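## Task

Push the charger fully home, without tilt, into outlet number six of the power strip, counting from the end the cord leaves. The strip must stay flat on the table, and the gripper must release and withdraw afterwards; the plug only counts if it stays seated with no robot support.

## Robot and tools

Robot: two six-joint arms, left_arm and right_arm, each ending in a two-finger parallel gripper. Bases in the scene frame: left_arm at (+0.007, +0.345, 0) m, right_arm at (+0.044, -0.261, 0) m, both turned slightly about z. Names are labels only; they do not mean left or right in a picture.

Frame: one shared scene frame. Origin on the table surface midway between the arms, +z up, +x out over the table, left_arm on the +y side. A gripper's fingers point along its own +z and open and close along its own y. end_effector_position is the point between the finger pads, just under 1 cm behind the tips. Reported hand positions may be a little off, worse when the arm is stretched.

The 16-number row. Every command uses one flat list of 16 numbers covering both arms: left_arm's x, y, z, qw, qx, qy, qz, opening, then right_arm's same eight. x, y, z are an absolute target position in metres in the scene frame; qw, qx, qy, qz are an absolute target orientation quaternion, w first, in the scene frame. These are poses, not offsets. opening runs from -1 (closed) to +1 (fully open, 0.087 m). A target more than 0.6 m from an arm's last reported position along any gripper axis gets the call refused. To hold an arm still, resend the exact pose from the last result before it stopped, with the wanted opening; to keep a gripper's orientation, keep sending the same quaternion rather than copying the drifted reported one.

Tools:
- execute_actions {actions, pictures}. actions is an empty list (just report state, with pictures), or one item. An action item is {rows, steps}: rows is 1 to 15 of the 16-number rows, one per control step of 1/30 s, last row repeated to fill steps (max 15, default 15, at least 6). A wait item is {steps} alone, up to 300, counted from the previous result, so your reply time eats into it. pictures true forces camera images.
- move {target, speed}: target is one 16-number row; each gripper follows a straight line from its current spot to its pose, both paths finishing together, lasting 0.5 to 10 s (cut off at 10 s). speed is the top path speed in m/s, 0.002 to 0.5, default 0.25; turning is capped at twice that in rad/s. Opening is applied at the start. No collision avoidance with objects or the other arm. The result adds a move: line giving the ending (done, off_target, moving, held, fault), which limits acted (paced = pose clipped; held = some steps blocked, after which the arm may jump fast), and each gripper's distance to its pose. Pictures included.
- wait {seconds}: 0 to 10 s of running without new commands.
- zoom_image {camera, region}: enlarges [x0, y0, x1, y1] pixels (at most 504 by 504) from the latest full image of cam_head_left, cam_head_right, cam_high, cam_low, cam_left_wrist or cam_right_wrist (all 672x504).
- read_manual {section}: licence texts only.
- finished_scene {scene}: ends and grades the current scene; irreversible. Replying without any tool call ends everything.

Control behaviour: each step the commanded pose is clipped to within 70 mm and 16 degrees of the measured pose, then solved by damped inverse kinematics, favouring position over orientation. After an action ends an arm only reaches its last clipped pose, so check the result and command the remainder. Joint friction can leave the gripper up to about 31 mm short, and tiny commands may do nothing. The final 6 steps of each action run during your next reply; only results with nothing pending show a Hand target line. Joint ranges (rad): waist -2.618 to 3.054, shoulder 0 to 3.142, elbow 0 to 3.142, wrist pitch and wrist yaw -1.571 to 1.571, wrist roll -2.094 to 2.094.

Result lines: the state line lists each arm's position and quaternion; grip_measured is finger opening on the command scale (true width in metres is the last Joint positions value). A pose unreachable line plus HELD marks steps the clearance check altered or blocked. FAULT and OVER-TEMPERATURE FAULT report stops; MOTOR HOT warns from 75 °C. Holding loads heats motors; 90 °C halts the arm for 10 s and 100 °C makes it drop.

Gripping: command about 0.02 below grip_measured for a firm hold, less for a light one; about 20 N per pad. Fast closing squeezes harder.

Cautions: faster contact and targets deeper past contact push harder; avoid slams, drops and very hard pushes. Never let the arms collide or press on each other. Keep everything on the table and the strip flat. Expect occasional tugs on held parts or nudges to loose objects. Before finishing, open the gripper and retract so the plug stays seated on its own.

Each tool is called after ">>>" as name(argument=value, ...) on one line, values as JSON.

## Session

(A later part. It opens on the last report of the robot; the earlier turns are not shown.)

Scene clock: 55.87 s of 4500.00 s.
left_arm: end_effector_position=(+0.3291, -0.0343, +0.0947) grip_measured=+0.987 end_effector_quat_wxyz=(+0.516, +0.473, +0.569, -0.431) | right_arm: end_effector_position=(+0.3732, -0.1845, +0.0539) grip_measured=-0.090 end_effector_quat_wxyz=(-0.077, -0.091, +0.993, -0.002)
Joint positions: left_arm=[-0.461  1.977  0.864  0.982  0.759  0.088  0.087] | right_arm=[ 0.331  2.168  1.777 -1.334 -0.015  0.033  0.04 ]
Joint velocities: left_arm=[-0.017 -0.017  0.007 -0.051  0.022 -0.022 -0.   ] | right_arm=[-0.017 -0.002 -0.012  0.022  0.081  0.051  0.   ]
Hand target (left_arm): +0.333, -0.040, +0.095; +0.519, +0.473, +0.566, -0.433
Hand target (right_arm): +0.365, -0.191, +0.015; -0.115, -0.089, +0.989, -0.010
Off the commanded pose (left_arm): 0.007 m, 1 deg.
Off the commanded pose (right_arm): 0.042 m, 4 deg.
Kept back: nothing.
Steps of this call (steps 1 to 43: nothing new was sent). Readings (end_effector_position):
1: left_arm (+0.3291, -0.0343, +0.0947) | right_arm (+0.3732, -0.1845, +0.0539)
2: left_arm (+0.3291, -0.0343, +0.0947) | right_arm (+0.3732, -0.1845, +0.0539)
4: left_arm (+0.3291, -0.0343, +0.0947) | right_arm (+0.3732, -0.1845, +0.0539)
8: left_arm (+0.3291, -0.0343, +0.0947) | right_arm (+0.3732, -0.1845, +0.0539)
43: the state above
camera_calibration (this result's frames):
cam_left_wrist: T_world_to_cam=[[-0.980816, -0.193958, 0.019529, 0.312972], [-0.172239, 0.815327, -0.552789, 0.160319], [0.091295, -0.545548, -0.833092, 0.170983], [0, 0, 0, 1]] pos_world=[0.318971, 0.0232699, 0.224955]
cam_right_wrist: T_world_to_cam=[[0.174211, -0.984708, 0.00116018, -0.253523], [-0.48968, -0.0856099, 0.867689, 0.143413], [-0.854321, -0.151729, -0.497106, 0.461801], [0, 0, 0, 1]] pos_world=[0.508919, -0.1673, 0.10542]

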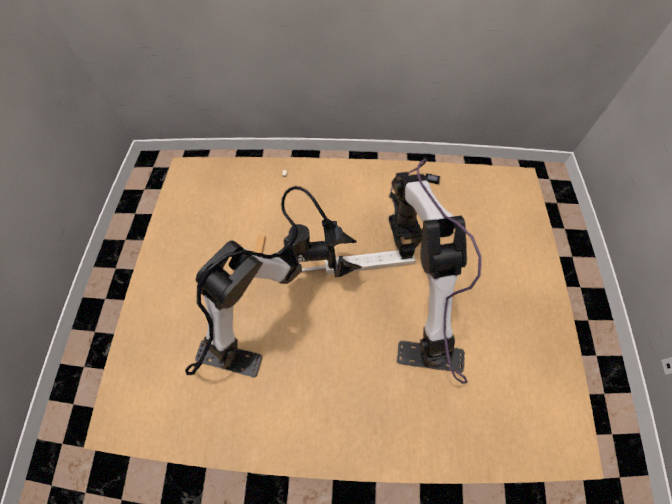

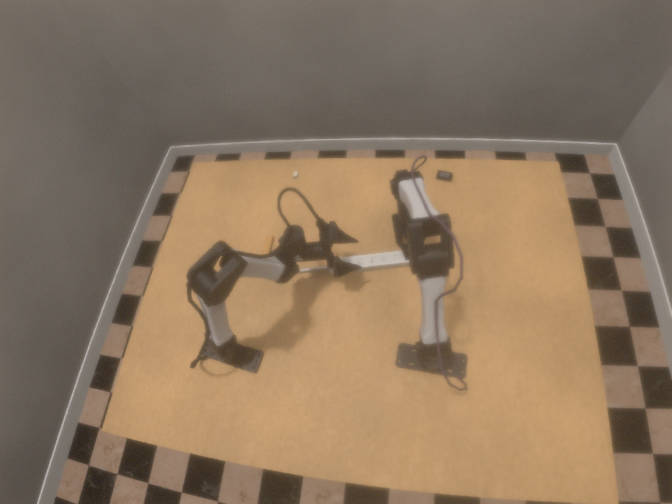

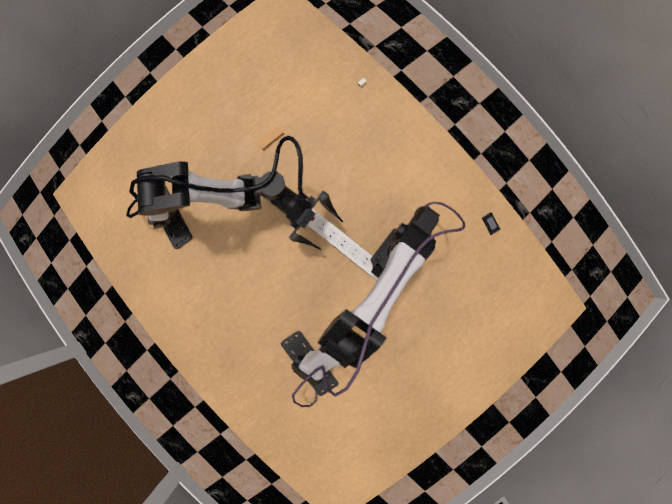

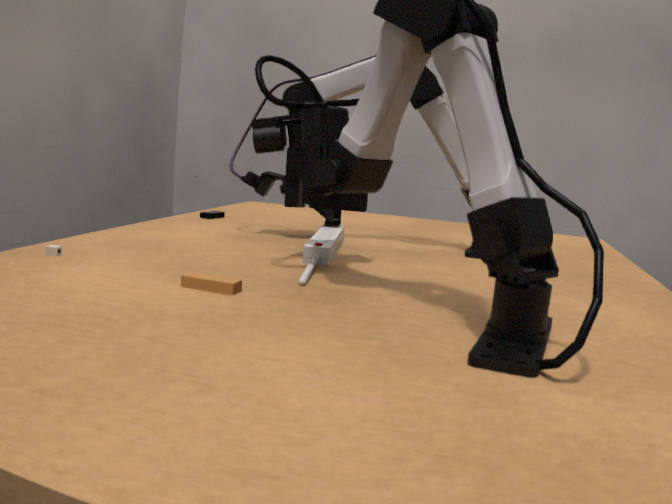

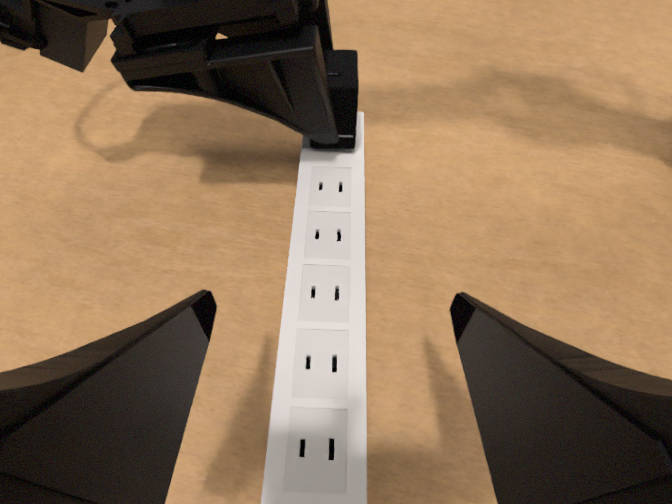

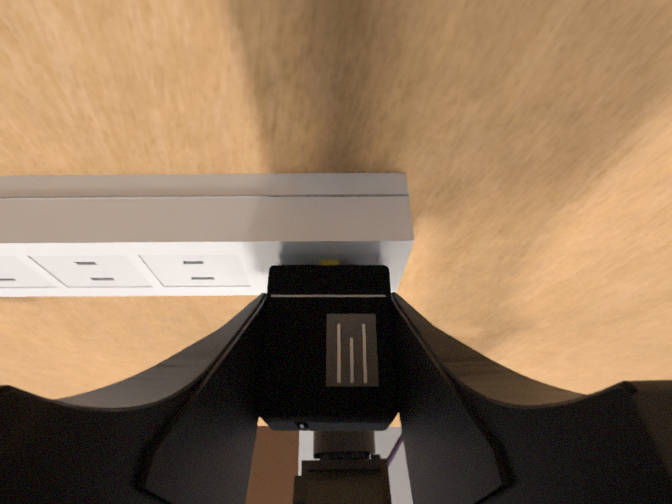

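>>> execute_actions(actions=[])

Scene clock: 56.57 s of 4500.00 s.
left_arm: end_effector_position=(+0.3291, -0.0343, +0.0947) grip_measured=+0.987 end_effector_quat_wxyz=(+0.516, +0.473, +0.569, -0.431) | right_arm: end_effector_position=(+0.3732, -0.1845, +0.0539) grip_measured=-0.090 end_effector_quat_wxyz=(-0.077, -0.091, +0.993, -0.002)
Joint positions: left_arm=[-0.461  1.977  0.864  0.982  0.759  0.088  0.087] | right_arm=[ 0.331  2.168  1.777 -1.334 -0.015  0.033  0.04 ]
Joint velocities: left_arm=[ 0.007  0.007 -0.012 -0.066 -0.007 -0.007  0.   ] | right_arm=[ 0.007 -0.007 -0.002 -0.081 -0.007  0.007 -0.   ]
Hand target (left_arm): +0.333, -0.040, +0.095; +0.519, +0.473, +0.566, -0.433
Hand target (right_arm): +0.365, -0.191, +0.015; -0.115, -0.089, +0.989, -0.010
Off the commanded pose (left_arm): 0.007 m, 1 deg.
Off the commanded pose (right_arm): 0.042 m, 4 deg.
Kept back: nothing.
Steps of this call (steps 1 to 21: nothing new was sent). Readings (end_effector_position):
1: left_arm (+0.3291, -0.0343, +0.0947) | right_arm (+0.3732, -0.1845, +0.0539)
2: left_arm (+0.3291, -0.0343, +0.0947) | right_arm (+0.3732, -0.1845, +0.0539)
4: left_arm (+0.3291, -0.0343, +0.0947) | right_arm (+0.3732, -0.1845, +0.0539)
8: left_arm (+0.3291, -0.0343, +0.0947) | right_arm (+0.3732, -0.1845, +0.0539)
21: the state above
camera_calibration (this result's frames):
cam_left_wrist: T_world_to_cam=[[-0.980816, -0.193958, 0.019529, 0.312972], [-0.172239, 0.815327, -0.552789, 0.160319], [0.091295, -0.545548, -0.833092, 0.170983], [0, 0, 0, 1]] pos_world=[0.318971, 0.0232699, 0.224955]
cam_right_wrist: T_world_to_cam=[[0.174211, -0.984708, 0.00116018, -0.253523], [-0.48968, -0.0856099, 0.867689, 0.143413], [-0.854321, -0.151729, -0.497106, 0.461801], [0, 0, 0, 1]] pos_world=[0.508919, -0.1673, 0.10542]

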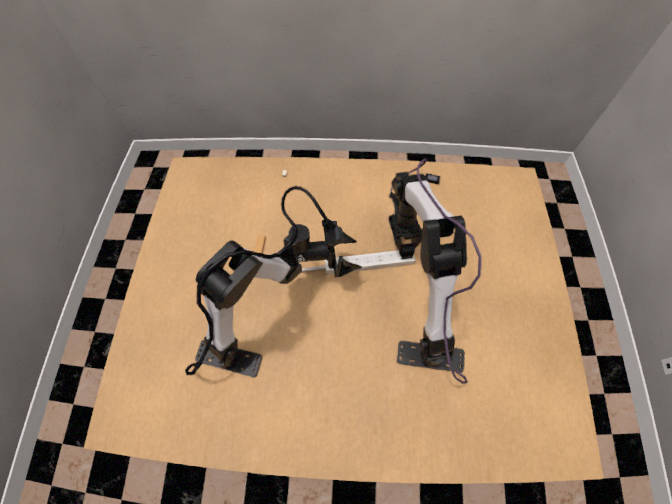

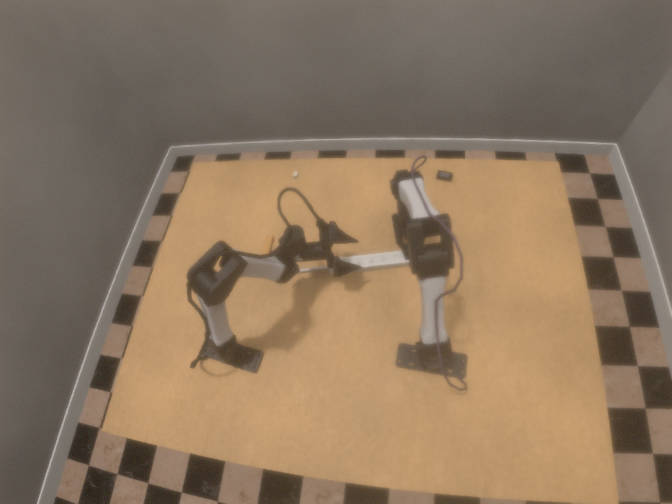

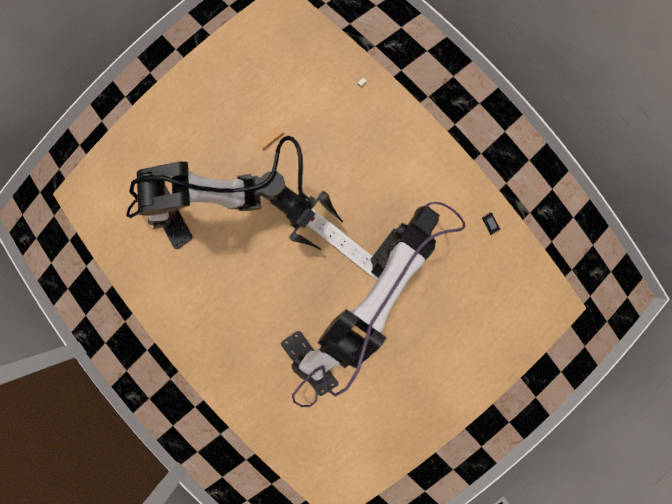

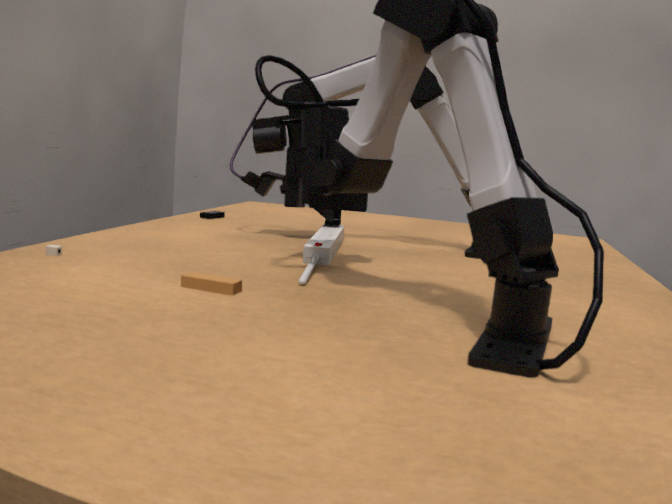

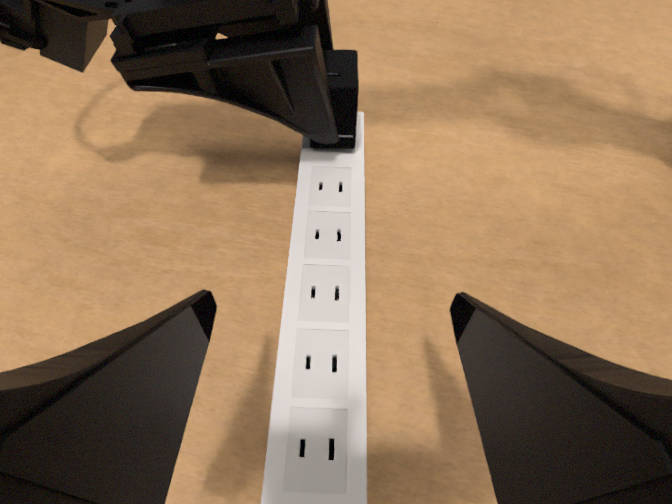

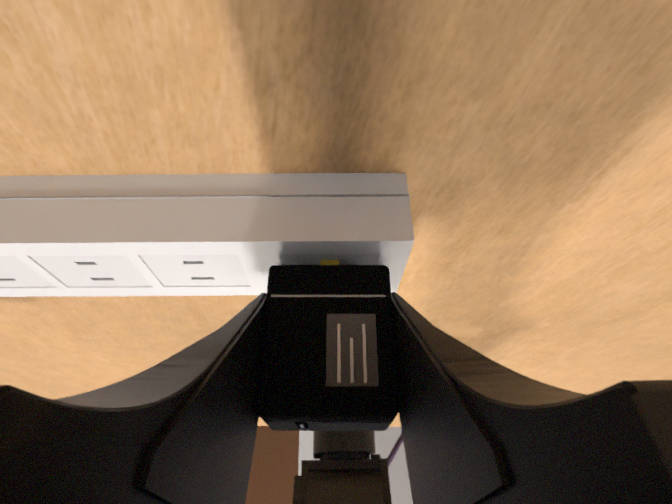

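>>> zoom_image(camera="cam_right_wrist", region=[250, 220, 420, 310])

>>> zoom_image(camera="cam_low", region=[290, 195, 370, 255])

Region (250, 220, 420, 310) of cam_right_wrist's 672x504 image, scaled by 2.965, with more detail than that image has; it fills the top 267 rows of this view, and the rest is white.

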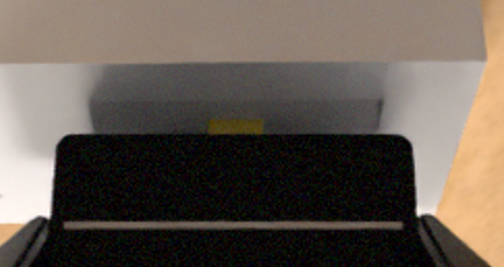

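Region (290, 195, 370, 255) of cam_low's 672x504 image, scaled by 6.300, with more detail than that image has; it fills the top 378 rows of this view, and the rest is white.

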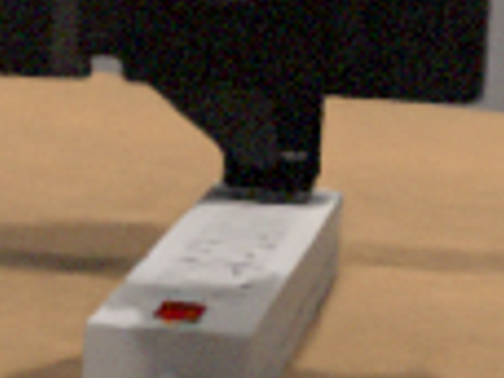

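>>> execute_actions(actions=[{"rows": [
[0.333,-0.04,0.095,0.5187,0.4725,0.5660,-0.4329,1.0, 0.36843,-0.19090,0.01215,-0.11279,-0.08918,0.98955,-0.01016,-0.12],
[0.333,-0.04,0.095,0.5187,0.4725,0.5660,-0.4329,1.0, 0.36937,-0.19068,0.01183,-0.11081,-0.08920,0.98977,-0.00998,-0.12],
[0.333,-0.04,0.095,0.5187,0.4725,0.5660,-0.4329,1.0, 0.37030,-0.19047,0.01151,-0.10882,-0.08922,0.98999,-0.00981,-0.12],
[0.333,-0.04,0.095,0.5187,0.4725,0.5660,-0.4329,1.0, 0.37124,-0.19025,0.01119,-0.10684,-0.08924,0.99020,-0.00963,-0.12],
[0.333,-0.04,0.095,0.5187,0.4725,0.5660,-0.4329,1.0, 0.37217,-0.19003,0.01087,-0.10486,-0.08926,0.99041,-0.00945,-0.12],
[0.333,-0.04,0.095,0.5187,0.4725,0.5660,-0.4329,1.0, 0.37311,-0.18981,0.01055,-0.10287,-0.08928,0.99062,-0.00927,-0.12],
[0.333,-0.04,0.095,0.5187,0.4725,0.5660,-0.4329,1.0, 0.37404,-0.18959,0.01023,-0.10089,-0.08930,0.99083,-0.00909,-0.12],
[0.333,-0.04,0.095,0.5187,0.4725,0.5660,-0.4329,1.0, 0.37498,-0.18938,0.00991,-0.09891,-0.08932,0.99103,-0.00892,-0.12]
], "steps": 15}])

Scene clock: 61.33 s of 4500.00 s.
left_arm: end_effector_position=(+0.3291, -0.0343, +0.0947) grip_measured=+0.987 end_effector_quat_wxyz=(+0.516, +0.473, +0.569, -0.431) | right_arm: end_effector_position=(+0.3736, -0.1844, +0.0538) grip_measured=-0.090 end_effector_quat_wxyz=(-0.077, -0.091, +0.993, -0.002)
Joint positions: left_arm=[-0.461  1.977  0.864  0.982  0.759  0.088  0.087] | right_arm=[ 0.331  2.168  1.777 -1.333 -0.015  0.033  0.04 ]
Joint velocities: left_arm=[-0.002  0.007  0.012 -0.095 -0.007  0.007 -0.   ] | right_arm=[-0.007 -0.027  0.022  0.007  0.007  0.007  0.   ]
Steps of this call (steps 1 to 90: nothing new was sent; then 1.47 s passed at rest; steps 91 to 99: the first 9 steps of this action). Readings (end_effector_position):
91: left_arm (+0.3291, -0.0343, +0.0947) | right_arm (+0.3733, -0.1845, +0.0539)
92: left_arm (+0.3291, -0.0343, +0.0947) | right_arm (+0.3733, -0.1845, +0.0539)
94: left_arm (+0.3291, -0.0343, +0.0947) | right_arm (+0.3734, -0.1844, +0.0538)
98: left_arm (+0.3291, -0.0343, +0.0947) | right_arm (+0.3736, -0.1844, +0.0538)
99: the state above

>>> execute_actions(actions=[{"steps": 10}])

Scene clock: 61.67 s of 4500.00 s.
left_arm: end_effector_position=(+0.3291, -0.0343, +0.0947) grip_measured=+0.987 end_effector_quat_wxyz=(+0.516, +0.473, +0.569, -0.431) | right_arm: end_effector_position=(+0.3736, -0.1844, +0.0538) grip_measured=-0.090 end_effector_quat_wxyz=(-0.077, -0.091, +0.993, -0.002)
Joint positions: left_arm=[-0.461  1.977  0.864  0.982  0.759  0.088  0.087] | right_arm=[ 0.331  2.168  1.777 -1.333 -0.015  0.033  0.04 ]
Joint velocities: left_arm=[-0.007 -0.017 -0.012  0.007  0.066 -0.022  0.   ] | right_arm=[ 0.002  0.012 -0.007 -0.007 -0.066  0.022 -0.   ]
Hand target (left_arm): +0.333, -0.040, +0.095; +0.519, +0.473, +0.566, -0.433
Hand target (right_arm): +0.372, -0.190, +0.013; -0.100, -0.089, +0.991, -0.009
Off the commanded pose (left_arm): 0.007 m, 1 deg.
Off the commanded pose (right_arm): 0.044 m, 3 deg.
Kept back: nothing.
Steps of this call (steps 1 to 6: the last 6 steps of your previous action; steps 7 to 10: nothing new was sent). Readings (end_effector_position):
1: left_arm (+0.3291, -0.0343, +0.0947) | right_arm (+0.3736, -0.1844, +0.0538)
2: left_arm (+0.3291, -0.0343, +0.0947) | right_arm (+0.3736, -0.1844, +0.0538)
4: left_arm (+0.3291, -0.0343, +0.0947) | right_arm (+0.3736, -0.1844, +0.0538)
8: left_arm (+0.3291, -0.0343, +0.0947) | right_arm (+0.3736, -0.1844, +0.0538)
10: the state above

>>> execute_actions(actions=[{"rows": [
[0.333,-0.04,0.095,0.5187,0.4725,0.5660,-0.4329,1.0, 0.37475,-0.18855,0.01722,-0.0953,-0.0896,0.9914,-0.0078,-0.12],
[0.333,-0.04,0.095,0.5187,0.4725,0.5660,-0.4329,1.0, 0.37452,-0.18772,0.02454,-0.0916,-0.0899,0.9917,-0.0066,-0.12],
[0.333,-0.04,0.095,0.5187,0.4725,0.5660,-0.4329,1.0, 0.37429,-0.18689,0.03185,-0.0880,-0.0902,0.9920,-0.0055,-0.12],
[0.333,-0.04,0.095,0.5187,0.4725,0.5660,-0.4329,1.0, 0.37406,-0.18606,0.03917,-0.0843,-0.0904,0.9923,-0.0043,-0.12],
[0.333,-0.04,0.095,0.5187,0.4725,0.5660,-0.4329,1.0, 0.37383,-0.18523,0.04648,-0.0807,-0.0907,0.9926,-0.0032,-0.12],
[0.333,-0.04,0.095,0.5187,0.4725,0.5660,-0.4329,1.0, 0.3736,-0.1844,0.0538,-0.077,-0.091,0.9929,-0.002,-0.12],
[0.333,-0.04,0.095,0.5187,0.4725,0.5660,-0.4329,1.0, 0.3736,-0.1844,0.0538,-0.077,-0.091,0.9929,-0.002,-0.12],
[0.333,-0.04,0.095,0.5187,0.4725,0.5660,-0.4329,1.0, 0.3736,-0.1844,0.0538,-0.077,-0.091,0.9929,-0.002,-0.09],
[0.333,-0.04,0.095,0.5187,0.4725,0.5660,-0.4329,1.0, 0.3736,-0.1844,0.0538,-0.077,-0.091,0.9929,-0.002,-0.05],
[0.333,-0.04,0.095,0.5187,0.4725,0.5660,-0.4329,1.0, 0.3736,-0.1844,0.0538,-0.077,-0.091,0.9929,-0.002,0.0],
[0.333,-0.04,0.095,0.5187,0.4725,0.5660,-0.4329,1.0, 0.3736,-0.1844,0.0538,-0.077,-0.091,0.9929,-0.002,0.07],
[0.333,-0.04,0.095,0.5187,0.4725,0.5660,-0.4329,1.0, 0.3736,-0.1844,0.0538,-0.077,-0.091,0.9929,-0.002,0.14],
[0.333,-0.04,0.095,0.5187,0.4725,0.5660,-0.4329,1.0, 0.3736,-0.1844,0.0538,-0.077,-0.091,0.9929,-0.002,0.2]
], "steps": 15}])

>>> execute_actions(actions=[])

Scene clock: 64.37 s of 4500.00 s.
left_arm: end_effector_position=(+0.3291, -0.0343, +0.0947) grip_measured=+0.987 end_effector_quat_wxyz=(+0.516, +0.473, +0.569, -0.431) | right_arm: end_effector_position=(+0.3735, -0.1844, +0.0550) grip_measured=-0.062 end_effector_quat_wxyz=(-0.075, -0.091, +0.993, -0.002)
Joint positions: left_arm=[-0.461  1.977  0.864  0.982  0.759  0.088  0.087] | right_arm=[ 0.331  2.164  1.777 -1.334 -0.015  0.033  0.041]
Joint velocities: left_arm=[ 0.002 -0.017  0.017 -0.022  0.007 -0.066 -0.   ] | right_arm=[ 0.012 -0.012  0.007  0.007  0.007  0.022  0.022]
Steps of this call (steps 1 to 72: nothing new was sent; steps 73 to 81: the first 9 steps of this action). Readings (end_effector_position):
73: left_arm (+0.3291, -0.0343, +0.0947) | right_arm (+0.3736, -0.1844, +0.0538)
74: left_arm (+0.3291, -0.0343, +0.0947) | right_arm (+0.3735, -0.1844, +0.0538)
76: left_arm (+0.3291, -0.0343, +0.0947) | right_arm (+0.3734, -0.1844, +0.0544)
80: left_arm (+0.3291, -0.0343, +0.0947) | right_arm (+0.3735, -0.1844, +0.0550)
81: the state above

Scene clock: 64.57 s of 4500.00 s.
left_arm: end_effector_position=(+0.3291, -0.0343, +0.0947) grip_measured=+0.987 end_effector_quat_wxyz=(+0.516, +0.473, +0.569, -0.431) | right_arm: end_effector_position=(+0.3734, -0.1844, +0.0545) grip_measured=+0.198 end_effector_quat_wxyz=(-0.076, -0.091, +0.993, -0.002)
Joint positions: left_arm=[-0.461  1.977  0.864  0.982  0.759  0.088  0.087] | right_arm=[ 0.331  2.166  1.777 -1.334 -0.015  0.033  0.052]
Joint velocities: left_arm=[ 0.007  0.002  0.002 -0.051 -0.051  0.022  0.001] | right_arm=[-0.022  0.002 -0.002 -0.022 -0.022 -0.022  0.004]
Hand target (left_arm): +0.333, -0.040, +0.095; +0.519, +0.473, +0.566, -0.433
Hand target (right_arm): +0.374, -0.184, +0.054; -0.077, -0.091, +0.993, -0.002
Off the commanded pose (left_arm): 0.007 m, 1 deg.
Off the commanded pose (right_arm): 0.001 m, 0 deg.
Kept back: nothing.
Steps of this call (steps 1 to 6: the last 6 steps of your previous action). Readings (end_effector_position):
1: left_arm (+0.3291, -0.0343, +0.0947) | right_arm (+0.3735, -0.1844, +0.0547)
2: left_arm (+0.3291, -0.0343, +0.0947) | right_arm (+0.3734, -0.1844, +0.0545)
4: left_arm (+0.3291, -0.0343, +0.0947) | right_arm (+0.3734, -0.1844, +0.0545)
6: the state above
camera_calibration (this result's frames):
cam_left_wrist: T_world_to_cam=[[-0.980816, -0.193958, 0.019529, 0.312972], [-0.172239, 0.815327, -0.552789, 0.160319], [0.091295, -0.545548, -0.833092, 0.170983], [0, 0, 0, 1]] pos_world=[0.318971, 0.0232699, 0.224955]
cam_right_wrist: T_world_to_cam=[[0.174208, -0.984708, 0.0010633, -0.253509], [-0.491618, -0.0860381, 0.86655, 0.143721], [-0.853208, -0.151483, -0.499089, 0.462003], [0, 0, 0, 1]] pos_world=[0.509004, -0.167282, 0.106309]

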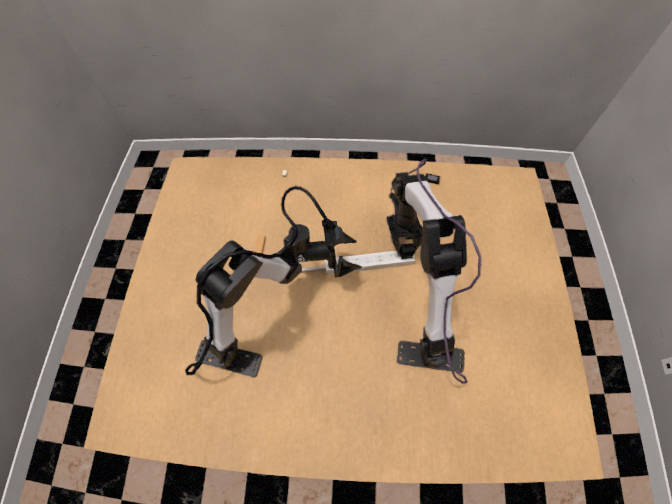

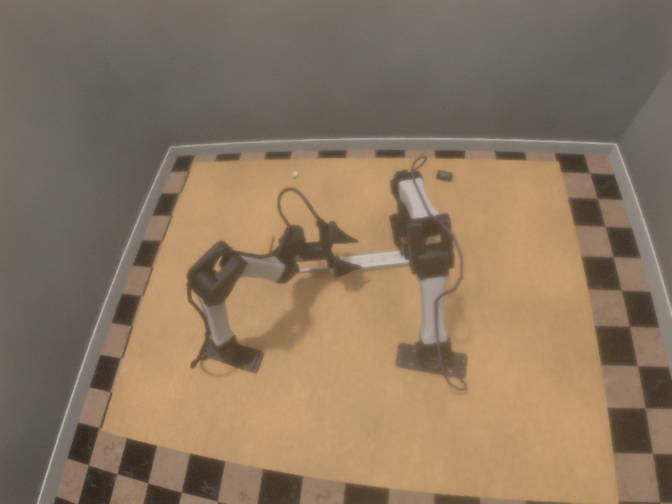

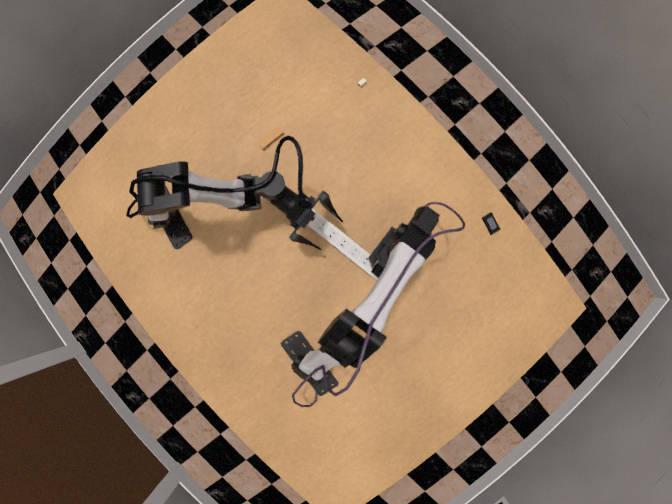

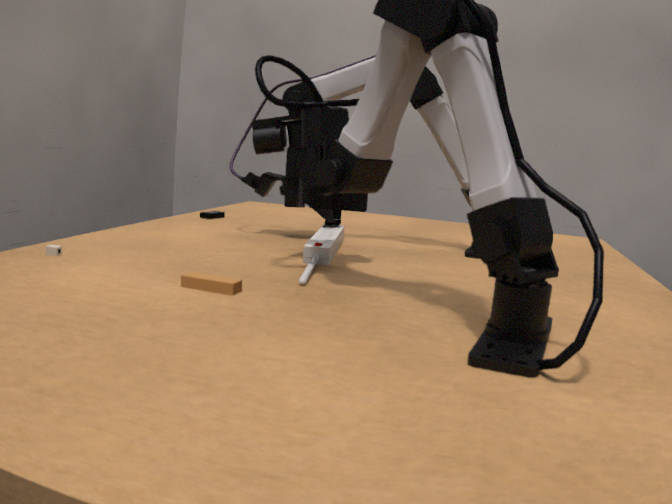

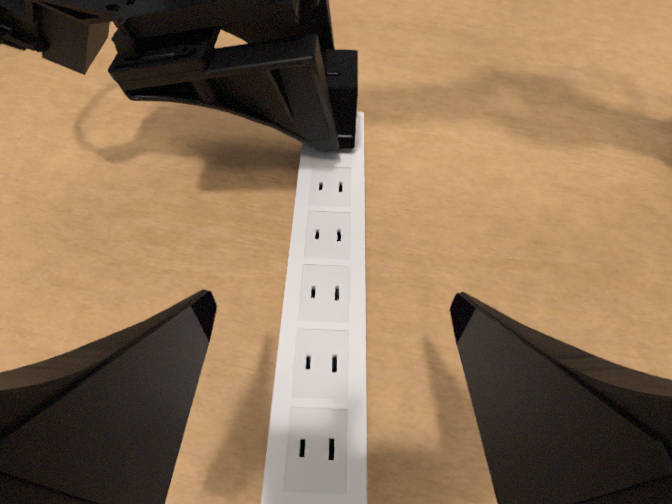

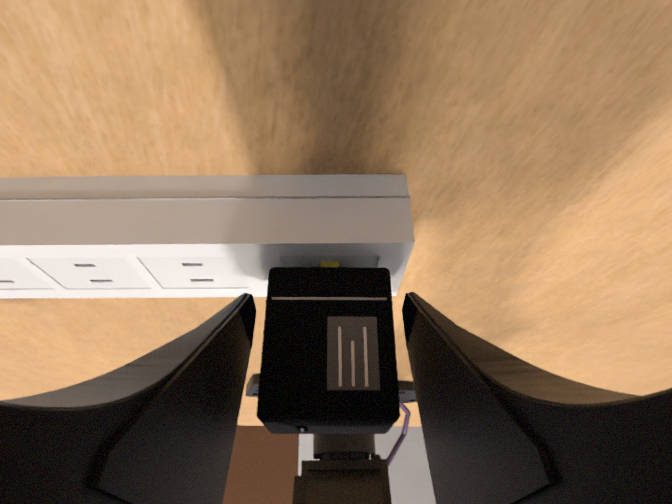

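>>> move(target=[0.333,-0.04,0.095,0.5187,0.4725,0.5660,-0.4329,1.0, 0.3700,-0.1851,0.106,0.0,-0.0898,0.996,0.0,0.2], speed=0.1)

Scene clock: 66.07 s of 4500.00 s.
left_arm: end_effector_position=(+0.3291, -0.0343, +0.0947) grip_measured=+0.987 end_effector_quat_wxyz=(+0.516, +0.473, +0.569, -0.431) | right_arm: end_effector_position=(+0.3717, -0.1852, +0.1054) grip_measured=+0.200 end_effector_quat_wxyz=(-0.003, -0.090, +0.996, +0.006)
Joint positions: left_arm=[-0.461  1.977  0.864  0.982  0.759  0.088  0.087] | right_arm=[ 0.331  1.988  1.747 -1.334 -0.012  0.036  0.052]
Joint velocities: left_arm=[ 0.007 -0.002  0.012 -0.051  0.037  0.037  0.   ] | right_arm=[-0.012  0.017 -0.002  0.007 -0.007 -0.022  0.001]
Hand target (left_arm): +0.333, -0.040, +0.095; +0.519, +0.473, +0.566, -0.433
Hand target (right_arm): +0.369, -0.185, +0.106; -0.000, -0.091, +0.996, +0.000
Off the commanded pose (left_arm): 0.007 m, 1 deg.
Off the commanded pose (right_arm): 0.002 m, 1 deg.
Kept back: nothing.
move: done
camera_calibration (this result's frames):
cam_left_wrist: T_world_to_cam=[[-0.980816, -0.193958, 0.019529, 0.312972], [-0.172239, 0.815327, -0.552789, 0.160319], [0.091295, -0.545548, -0.833092, 0.170983], [0, 0, 0, 1]] pos_world=[0.318971, 0.0232699, 0.224955]
cam_right_wrist: T_world_to_cam=[[0.171515, -0.985178, -0.00252634, -0.252689], [-0.612128, -0.108577, 0.783269, 0.148129], [-0.771934, -0.132796, -0.621677, 0.472007], [0, 0, 0, 1]] pos_world=[0.498372, -0.17018, 0.176773]

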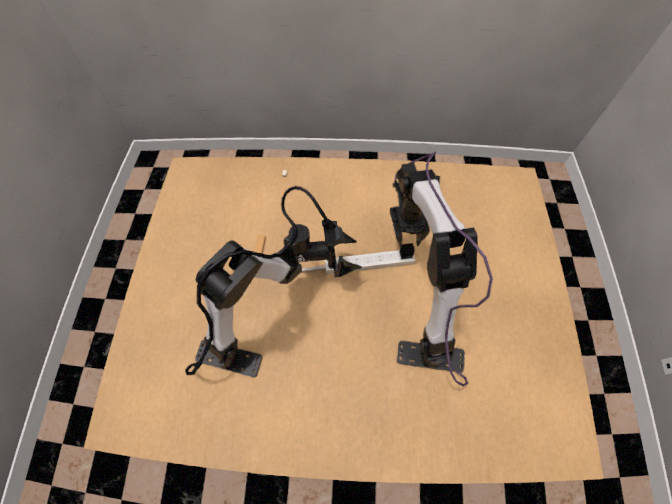

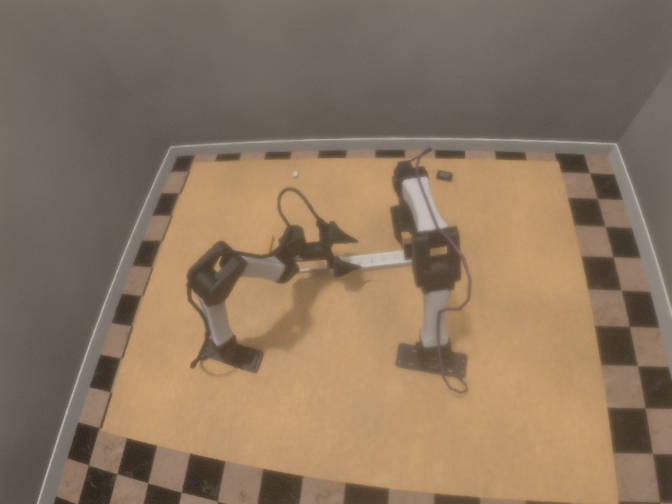

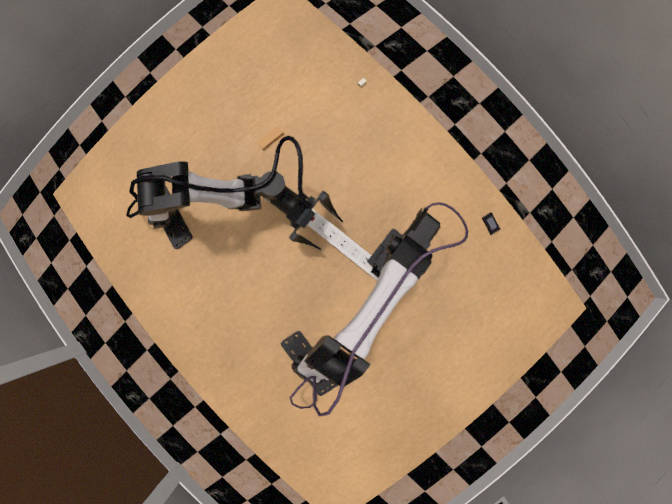

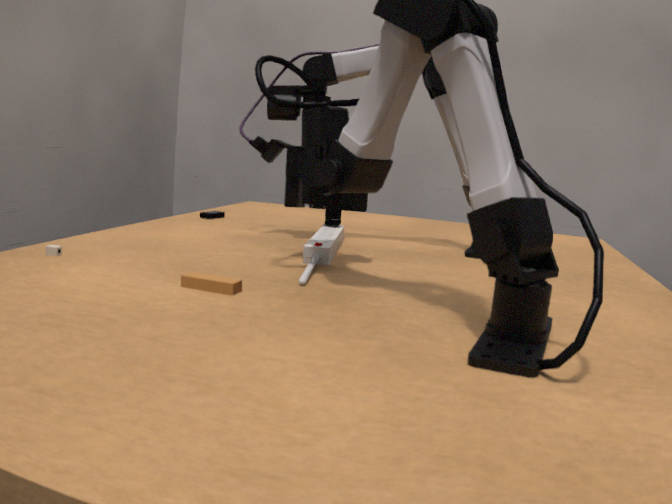

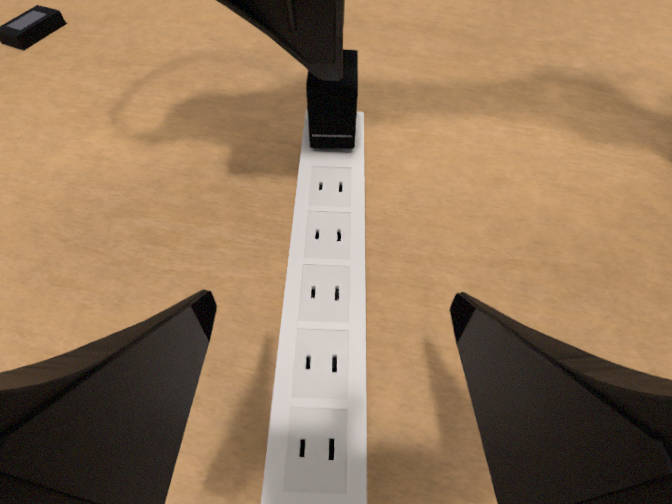

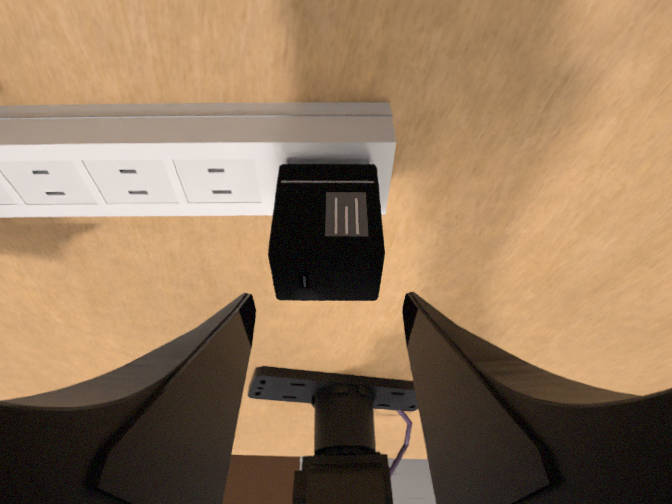

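>>> zoom_image(camera="cam_left_wrist", region=[260, 20, 400, 170])

Region (260, 20, 400, 170) of cam_left_wrist's 672x504 image, scaled by 3.360, with more detail than that image has; it fills the left 470 columns of this view, and the rest is white.

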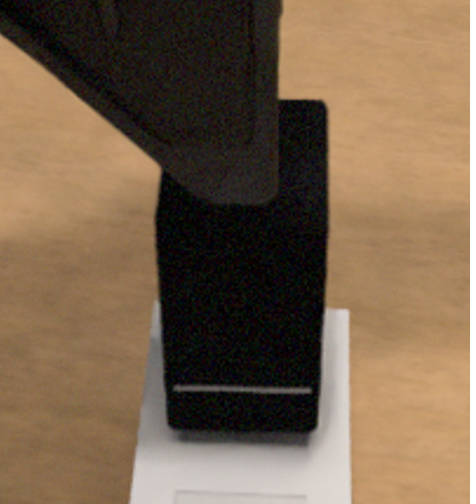

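>>> move(target=[0.333,-0.04,0.095,0.5187,0.4725,0.5660,-0.4329,1.0, 0.3710,-0.1851,0.095,0.0087,-0.0898,0.9959,0.0008,-0.5], speed=0.03)

Scene clock: 68.10 s of 4500.00 s.
left_arm: end_effector_position=(+0.3291, -0.0343, +0.0947) grip_measured=+0.987 end_effector_quat_wxyz=(+0.516, +0.473, +0.569, -0.431) | right_arm: end_effector_position=(+0.3686, -0.1862, +0.0965) grip_measured=-0.500 end_effector_quat_wxyz=(-0.004, -0.089, +0.996, +0.004)
Joint positions: left_arm=[-0.461  1.977  0.864  0.982  0.759  0.088  0.087] | right_arm=[ 0.331  1.979  1.699 -1.298 -0.01   0.038  0.022]
Joint velocities: left_arm=[ 0.002  0.002 -0.012 -0.037 -0.022 -0.081 -0.   ] | right_arm=[ 0.007 -0.012  0.012 -0.051 -0.022 -0.007 -0.001]
Hand target (left_arm): +0.333, -0.040, +0.095; +0.519, +0.473, +0.566, -0.433
Hand target (right_arm): +0.371, -0.185, +0.095; +0.008, -0.090, +0.996, +0.001
Off the commanded pose (left_arm): 0.007 m, 1 deg.
Off the commanded pose (right_arm): 0.003 m, 2 deg.
Kept back: nothing.
move: done
camera_calibration (this result's frames):
cam_left_wrist: T_world_to_cam=[[-0.980816, -0.193958, 0.019529, 0.312972], [-0.172239, 0.815327, -0.552789, 0.160319], [0.091295, -0.545548, -0.833092, 0.170983], [0, 0, 0, 1]] pos_world=[0.318971, 0.0232699, 0.224955]
cam_right_wrist: T_world_to_cam=[[0.169644, -0.985505, -0.0000529554, -0.252791], [-0.609781, -0.105009, 0.785583, 0.152592], [-0.774202, -0.133237, -0.618757, 0.464448], [0, 0, 0, 1]] pos_world=[0.495508, -0.171221, 0.167494]

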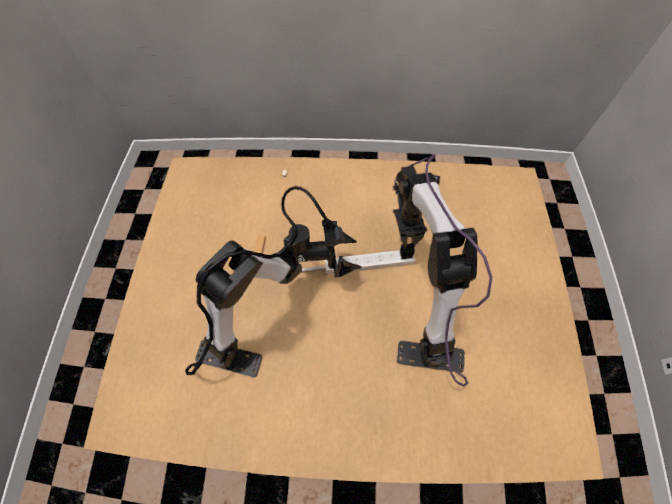

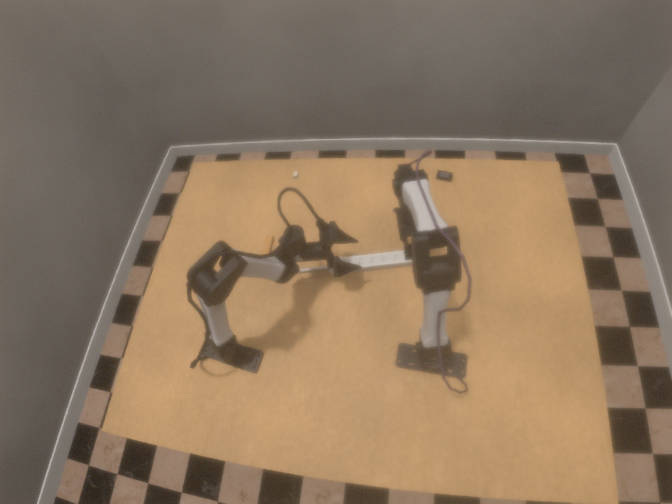

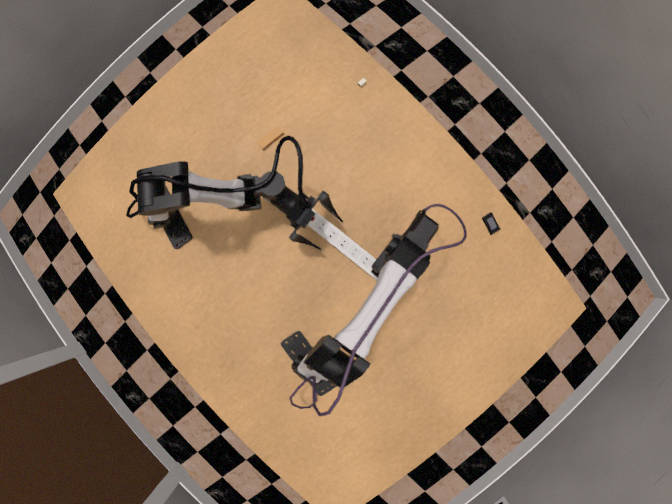

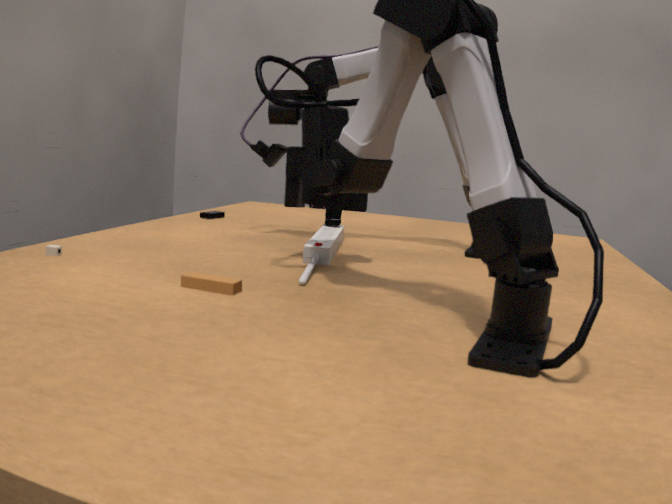

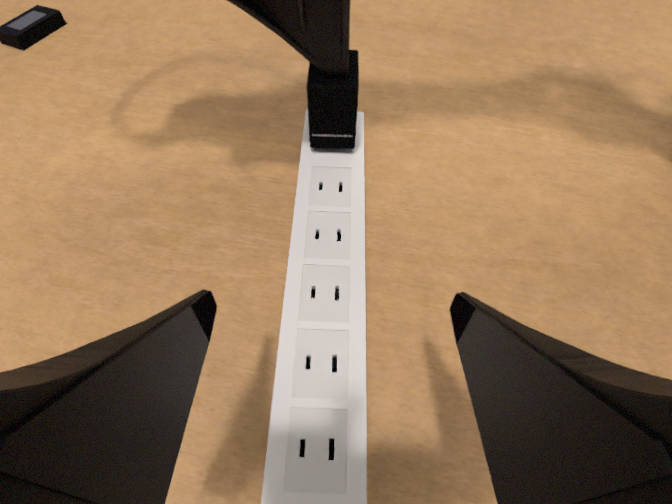

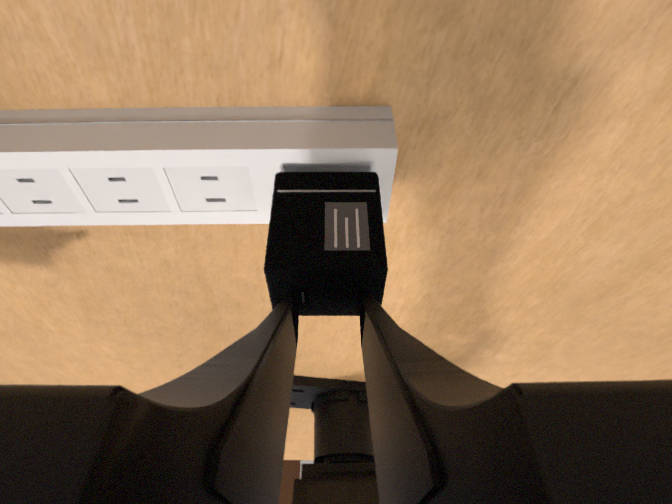

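>>> execute_actions(actions=[{"rows": [
[0.333,-0.04,0.095,0.5187,0.4725,0.5660,-0.4329,1.0, 0.37074,-0.18516,0.09407,0.00628,-0.0898,0.9959,0.0006,-0.5],
[0.333,-0.04,0.095,0.5187,0.4725,0.5660,-0.4329,1.0, 0.37048,-0.18522,0.09313,0.00385,-0.0898,0.9959,0.0004,-0.5],
[0.333,-0.04,0.095,0.5187,0.4725,0.5660,-0.4329,1.0, 0.37023,-0.18528,0.0922,0.00143,-0.0898,0.9959,0.0001,-0.5],
[0.333,-0.04,0.095,0.5187,0.4725,0.5660,-0.4329,1.0, 0.36997,-0.18533,0.09127,-0.0010,-0.0898,0.9959,-0.0001,-0.5],
[0.333,-0.04,0.095,0.5187,0.4725,0.5660,-0.4329,1.0, 0.36971,-0.18539,0.09033,-0.00343,-0.0898,0.9959,-0.0003,-0.5],
[0.333,-0.04,0.095,0.5187,0.4725,0.5660,-0.4329,1.0, 0.36945,-0.18545,0.0894,-0.00585,-0.0898,0.9959,-0.0005,-0.5],
[0.333,-0.04,0.095,0.5187,0.4725,0.5660,-0.4329,1.0, 0.36919,-0.18551,0.08847,-0.00828,-0.0898,0.9959,-0.0007,-0.5],
[0.333,-0.04,0.095,0.5187,0.4725,0.5660,-0.4329,1.0, 0.36893,-0.18557,0.08753,-0.0107,-0.0898,0.9959,-0.0010,-0.5],
[0.333,-0.04,0.095,0.5187,0.4725,0.5660,-0.4329,1.0, 0.36868,-0.18563,0.0866,-0.01313,-0.0898,0.9958,-0.0012,-0.5],
[0.333,-0.04,0.095,0.5187,0.4725,0.5660,-0.4329,1.0, 0.36842,-0.18568,0.08567,-0.01555,-0.0898,0.9958,-0.0014,-0.5],
[0.333,-0.04,0.095,0.5187,0.4725,0.5660,-0.4329,1.0, 0.36816,-0.18574,0.08473,-0.01798,-0.0897,0.9958,-0.0016,-0.5],
[0.333,-0.04,0.095,0.5187,0.4725,0.5660,-0.4329,1.0, 0.3679,-0.1858,0.0838,-0.0204,-0.0897,0.99575,-0.0018,-0.5]
], "steps": 15}])

>>> execute_actions(actions=[{"steps": 12}])

Scene clock: 69.63 s of 4500.00 s.
left_arm: end_effector_position=(+0.3291, -0.0343, +0.0947) grip_measured=+0.987 end_effector_quat_wxyz=(+0.516, +0.473, +0.569, -0.431) | right_arm: end_effector_position=(+0.3687, -0.1862, +0.0965) grip_measured=-0.500 end_effector_quat_wxyz=(-0.004, -0.089, +0.996, +0.004)
Joint positions: left_arm=[-0.461  1.977  0.864  0.982  0.759  0.088  0.087] | right_arm=[ 0.331  1.979  1.699 -1.298 -0.01   0.038  0.022]
Joint velocities: left_arm=[ 0.007  0.017  0.002 -0.051 -0.037 -0.007 -0.   ] | right_arm=[ 0.002  0.002 -0.002  0.037  0.037  0.022 -0.001]
Steps of this call (steps 1 to 37: nothing new was sent; steps 38 to 46: the first 9 steps of this action). Readings (end_effector_position):
38: left_arm (+0.3291, -0.0343, +0.0947) | right_arm (+0.3687, -0.1862, +0.0965)
39: left_arm (+0.3291, -0.0343, +0.0947) | right_arm (+0.3687, -0.1862, +0.0965)
41: left_arm (+0.3291, -0.0343, +0.0947) | right_arm (+0.3687, -0.1862, +0.0965)
45: left_arm (+0.3291, -0.0343, +0.0947) | right_arm (+0.3687, -0.1862, +0.0965)
46: the state above

Scene clock: 70.03 s of 4500.00 s.
left_arm: end_effector_position=(+0.3291, -0.0343, +0.0947) grip_measured=+0.987 end_effector_quat_wxyz=(+0.516, +0.473, +0.569, -0.431) | right_arm: end_effector_position=(+0.3682, -0.1863, +0.0960) grip_measured=-0.500 end_effector_quat_wxyz=(-0.006, -0.089, +0.996, +0.004)
Joint positions: left_arm=[-0.461  1.977  0.864  0.982  0.759  0.088  0.087] | right_arm=[ 0.331  1.981  1.699 -1.3   -0.01   0.038  0.022]
Joint velocities: left_arm=[ 0.002  0.012  0.007  0.022 -0.066 -0.007 -0.001] | right_arm=[-0.012  0.002 -0.017 -0.007  0.007  0.007  0.   ]
Hand target (left_arm): +0.333, -0.040, +0.095; +0.519, +0.473, +0.566, -0.433
Hand target (right_arm): +0.368, -0.186, +0.084; -0.020, -0.090, +0.996, -0.002
Off the commanded pose (left_arm): 0.007 m, 1 deg.
Off the commanded pose (right_arm): 0.012 m, 2 deg.
Kept back: nothing.
Steps of this call (steps 1 to 6: the last 6 steps of your previous action; steps 7 to 12: nothing new was sent). Readings (end_effector_position):
1: left_arm (+0.3291, -0.0343, +0.0947) | right_arm (+0.3687, -0.1862, +0.0963)
2: left_arm (+0.3291, -0.0343, +0.0947) | right_arm (+0.3685, -0.1862, +0.0961)
4: left_arm (+0.3291, -0.0343, +0.0947) | right_arm (+0.3683, -0.1863, +0.0960)
8: left_arm (+0.3291, -0.0343, +0.0947) | right_arm (+0.3682, -0.1863, +0.0960)
12: the state above

>>> execute_actions(actions=[{"rows": [
[0.333,-0.04,0.095,0.5187,0.4725,0.5660,-0.4329,1.0, 0.36809,-0.18576,0.08235,-0.02135,-0.0897,0.9957,-0.0019,-0.5],
[0.333,-0.04,0.095,0.5187,0.4725,0.5660,-0.4329,1.0, 0.36828,-0.18572,0.0809,-0.0223,-0.0897,0.9957,-0.0020,-0.5],
[0.333,-0.04,0.095,0.5187,0.4725,0.5660,-0.4329,1.0, 0.36847,-0.18568,0.07945,-0.02325,-0.0897,0.9957,-0.0021,-0.5],
[0.333,-0.04,0.095,0.5187,0.4725,0.5660,-0.4329,1.0, 0.36866,-0.18564,0.0780,-0.0242,-0.0897,0.9957,-0.0022,-0.5],
[0.333,-0.04,0.095,0.5187,0.4725,0.5660,-0.4329,1.0, 0.36885,-0.1856,0.07655,-0.02515,-0.0897,0.9956,-0.0023,-0.5],
[0.333,-0.04,0.095,0.5187,0.4725,0.5660,-0.4329,1.0, 0.36904,-0.18556,0.0751,-0.0261,-0.0897,0.9956,-0.0023,-0.5],
[0.333,-0.04,0.095,0.5187,0.4725,0.5660,-0.4329,1.0, 0.36923,-0.18552,0.07365,-0.02705,-0.0897,0.9956,-0.0024,-0.5],
[0.333,-0.04,0.095,0.5187,0.4725,0.5660,-0.4329,1.0, 0.36942,-0.18548,0.0722,-0.0280,-0.0897,0.9956,-0.0025,-0.5],
[0.333,-0.04,0.095,0.5187,0.4725,0.5660,-0.4329,1.0, 0.36961,-0.18544,0.07075,-0.02895,-0.0897,0.9955,-0.0026,-0.5],
[0.333,-0.04,0.095,0.5187,0.4725,0.5660,-0.4329,1.0, 0.3698,-0.1854,0.0693,-0.0299,-0.0897,0.9955,-0.0027,-0.5]
], "steps": 15}])

>>> execute_actions(actions=[{"steps": 10}])

Scene clock: 71.10 s of 4500.00 s.
left_arm: end_effector_position=(+0.3291, -0.0343, +0.0947) grip_measured=+0.987 end_effector_quat_wxyz=(+0.516, +0.473, +0.569, -0.431) | right_arm: end_effector_position=(+0.3668, -0.1866, +0.0951) grip_measured=-0.500 end_effector_quat_wxyz=(-0.011, -0.089, +0.996, +0.004)
Joint positions: left_arm=[-0.461  1.977  0.864  0.982  0.759  0.088  0.087] | right_arm=[ 0.331  1.985  1.699 -1.305 -0.01   0.038  0.022]
Joint velocities: left_arm=[ 0.002  0.002 -0.002 -0.051 -0.007  0.066 -0.001] | right_arm=[-0.007  0.017 -0.017 -0.095 -0.037  0.007 -0.001]
Steps of this call (steps 1 to 23: nothing new was sent; steps 24 to 32: the first 9 steps of this action). Readings (end_effector_position):
24: left_arm (+0.3291, -0.0343, +0.0947) | right_arm (+0.3682, -0.1863, +0.0960)
25: left_arm (+0.3291, -0.0343, +0.0947) | right_arm (+0.3682, -0.1863, +0.0960)
27: left_arm (+0.3291, -0.0343, +0.0947) | right_arm (+0.3680, -0.1863, +0.0956)
31: left_arm (+0.3291, -0.0343, +0.0947) | right_arm (+0.3672, -0.1865, +0.0951)
32: the state above

Scene clock: 71.43 s of 4500.00 s.
left_arm: end_effector_position=(+0.3291, -0.0343, +0.0947) grip_measured=+0.987 end_effector_quat_wxyz=(+0.516, +0.473, +0.569, -0.431) | right_arm: end_effector_position=(+0.3649, -0.1870, +0.0945) grip_measured=-0.500 end_effector_quat_wxyz=(-0.016, -0.089, +0.996, +0.003)
Joint positions: left_arm=[-0.461  1.977  0.864  0.982  0.759  0.088  0.087] | right_arm=[ 0.331  1.988  1.699 -1.313 -0.01   0.038  0.022]
Joint velocities: left_arm=[-0.012  0.002 -0.002 -0.022 -0.007 -0.051 -0.001] | right_arm=[-0.002 -0.002 -0.002 -0.022  0.022  0.022 -0.001]
Hand target (left_arm): +0.333, -0.040, +0.095; +0.519, +0.473, +0.566, -0.433
Hand target (right_arm): +0.369, -0.186, +0.070; -0.030, -0.089, +0.996, -0.003
Off the commanded pose (left_arm): 0.007 m, 1 deg.
Off the commanded pose (right_arm): 0.026 m, 2 deg.
Kept back: nothing.
Steps of this call (steps 1 to 6: the last 6 steps of your previous action; steps 7 to 10: nothing new was sent). Readings (end_effector_position):
1: left_arm (+0.3291, -0.0343, +0.0947) | right_arm (+0.3663, -0.1867, +0.0948)
2: left_arm (+0.3291, -0.0343, +0.0947) | right_arm (+0.3655, -0.1869, +0.0947)
4: left_arm (+0.3291, -0.0343, +0.0947) | right_arm (+0.3649, -0.1870, +0.0945)
8: left_arm (+0.3291, -0.0343, +0.0947) | right_arm (+0.3649, -0.1870, +0.0945)
10: the state above


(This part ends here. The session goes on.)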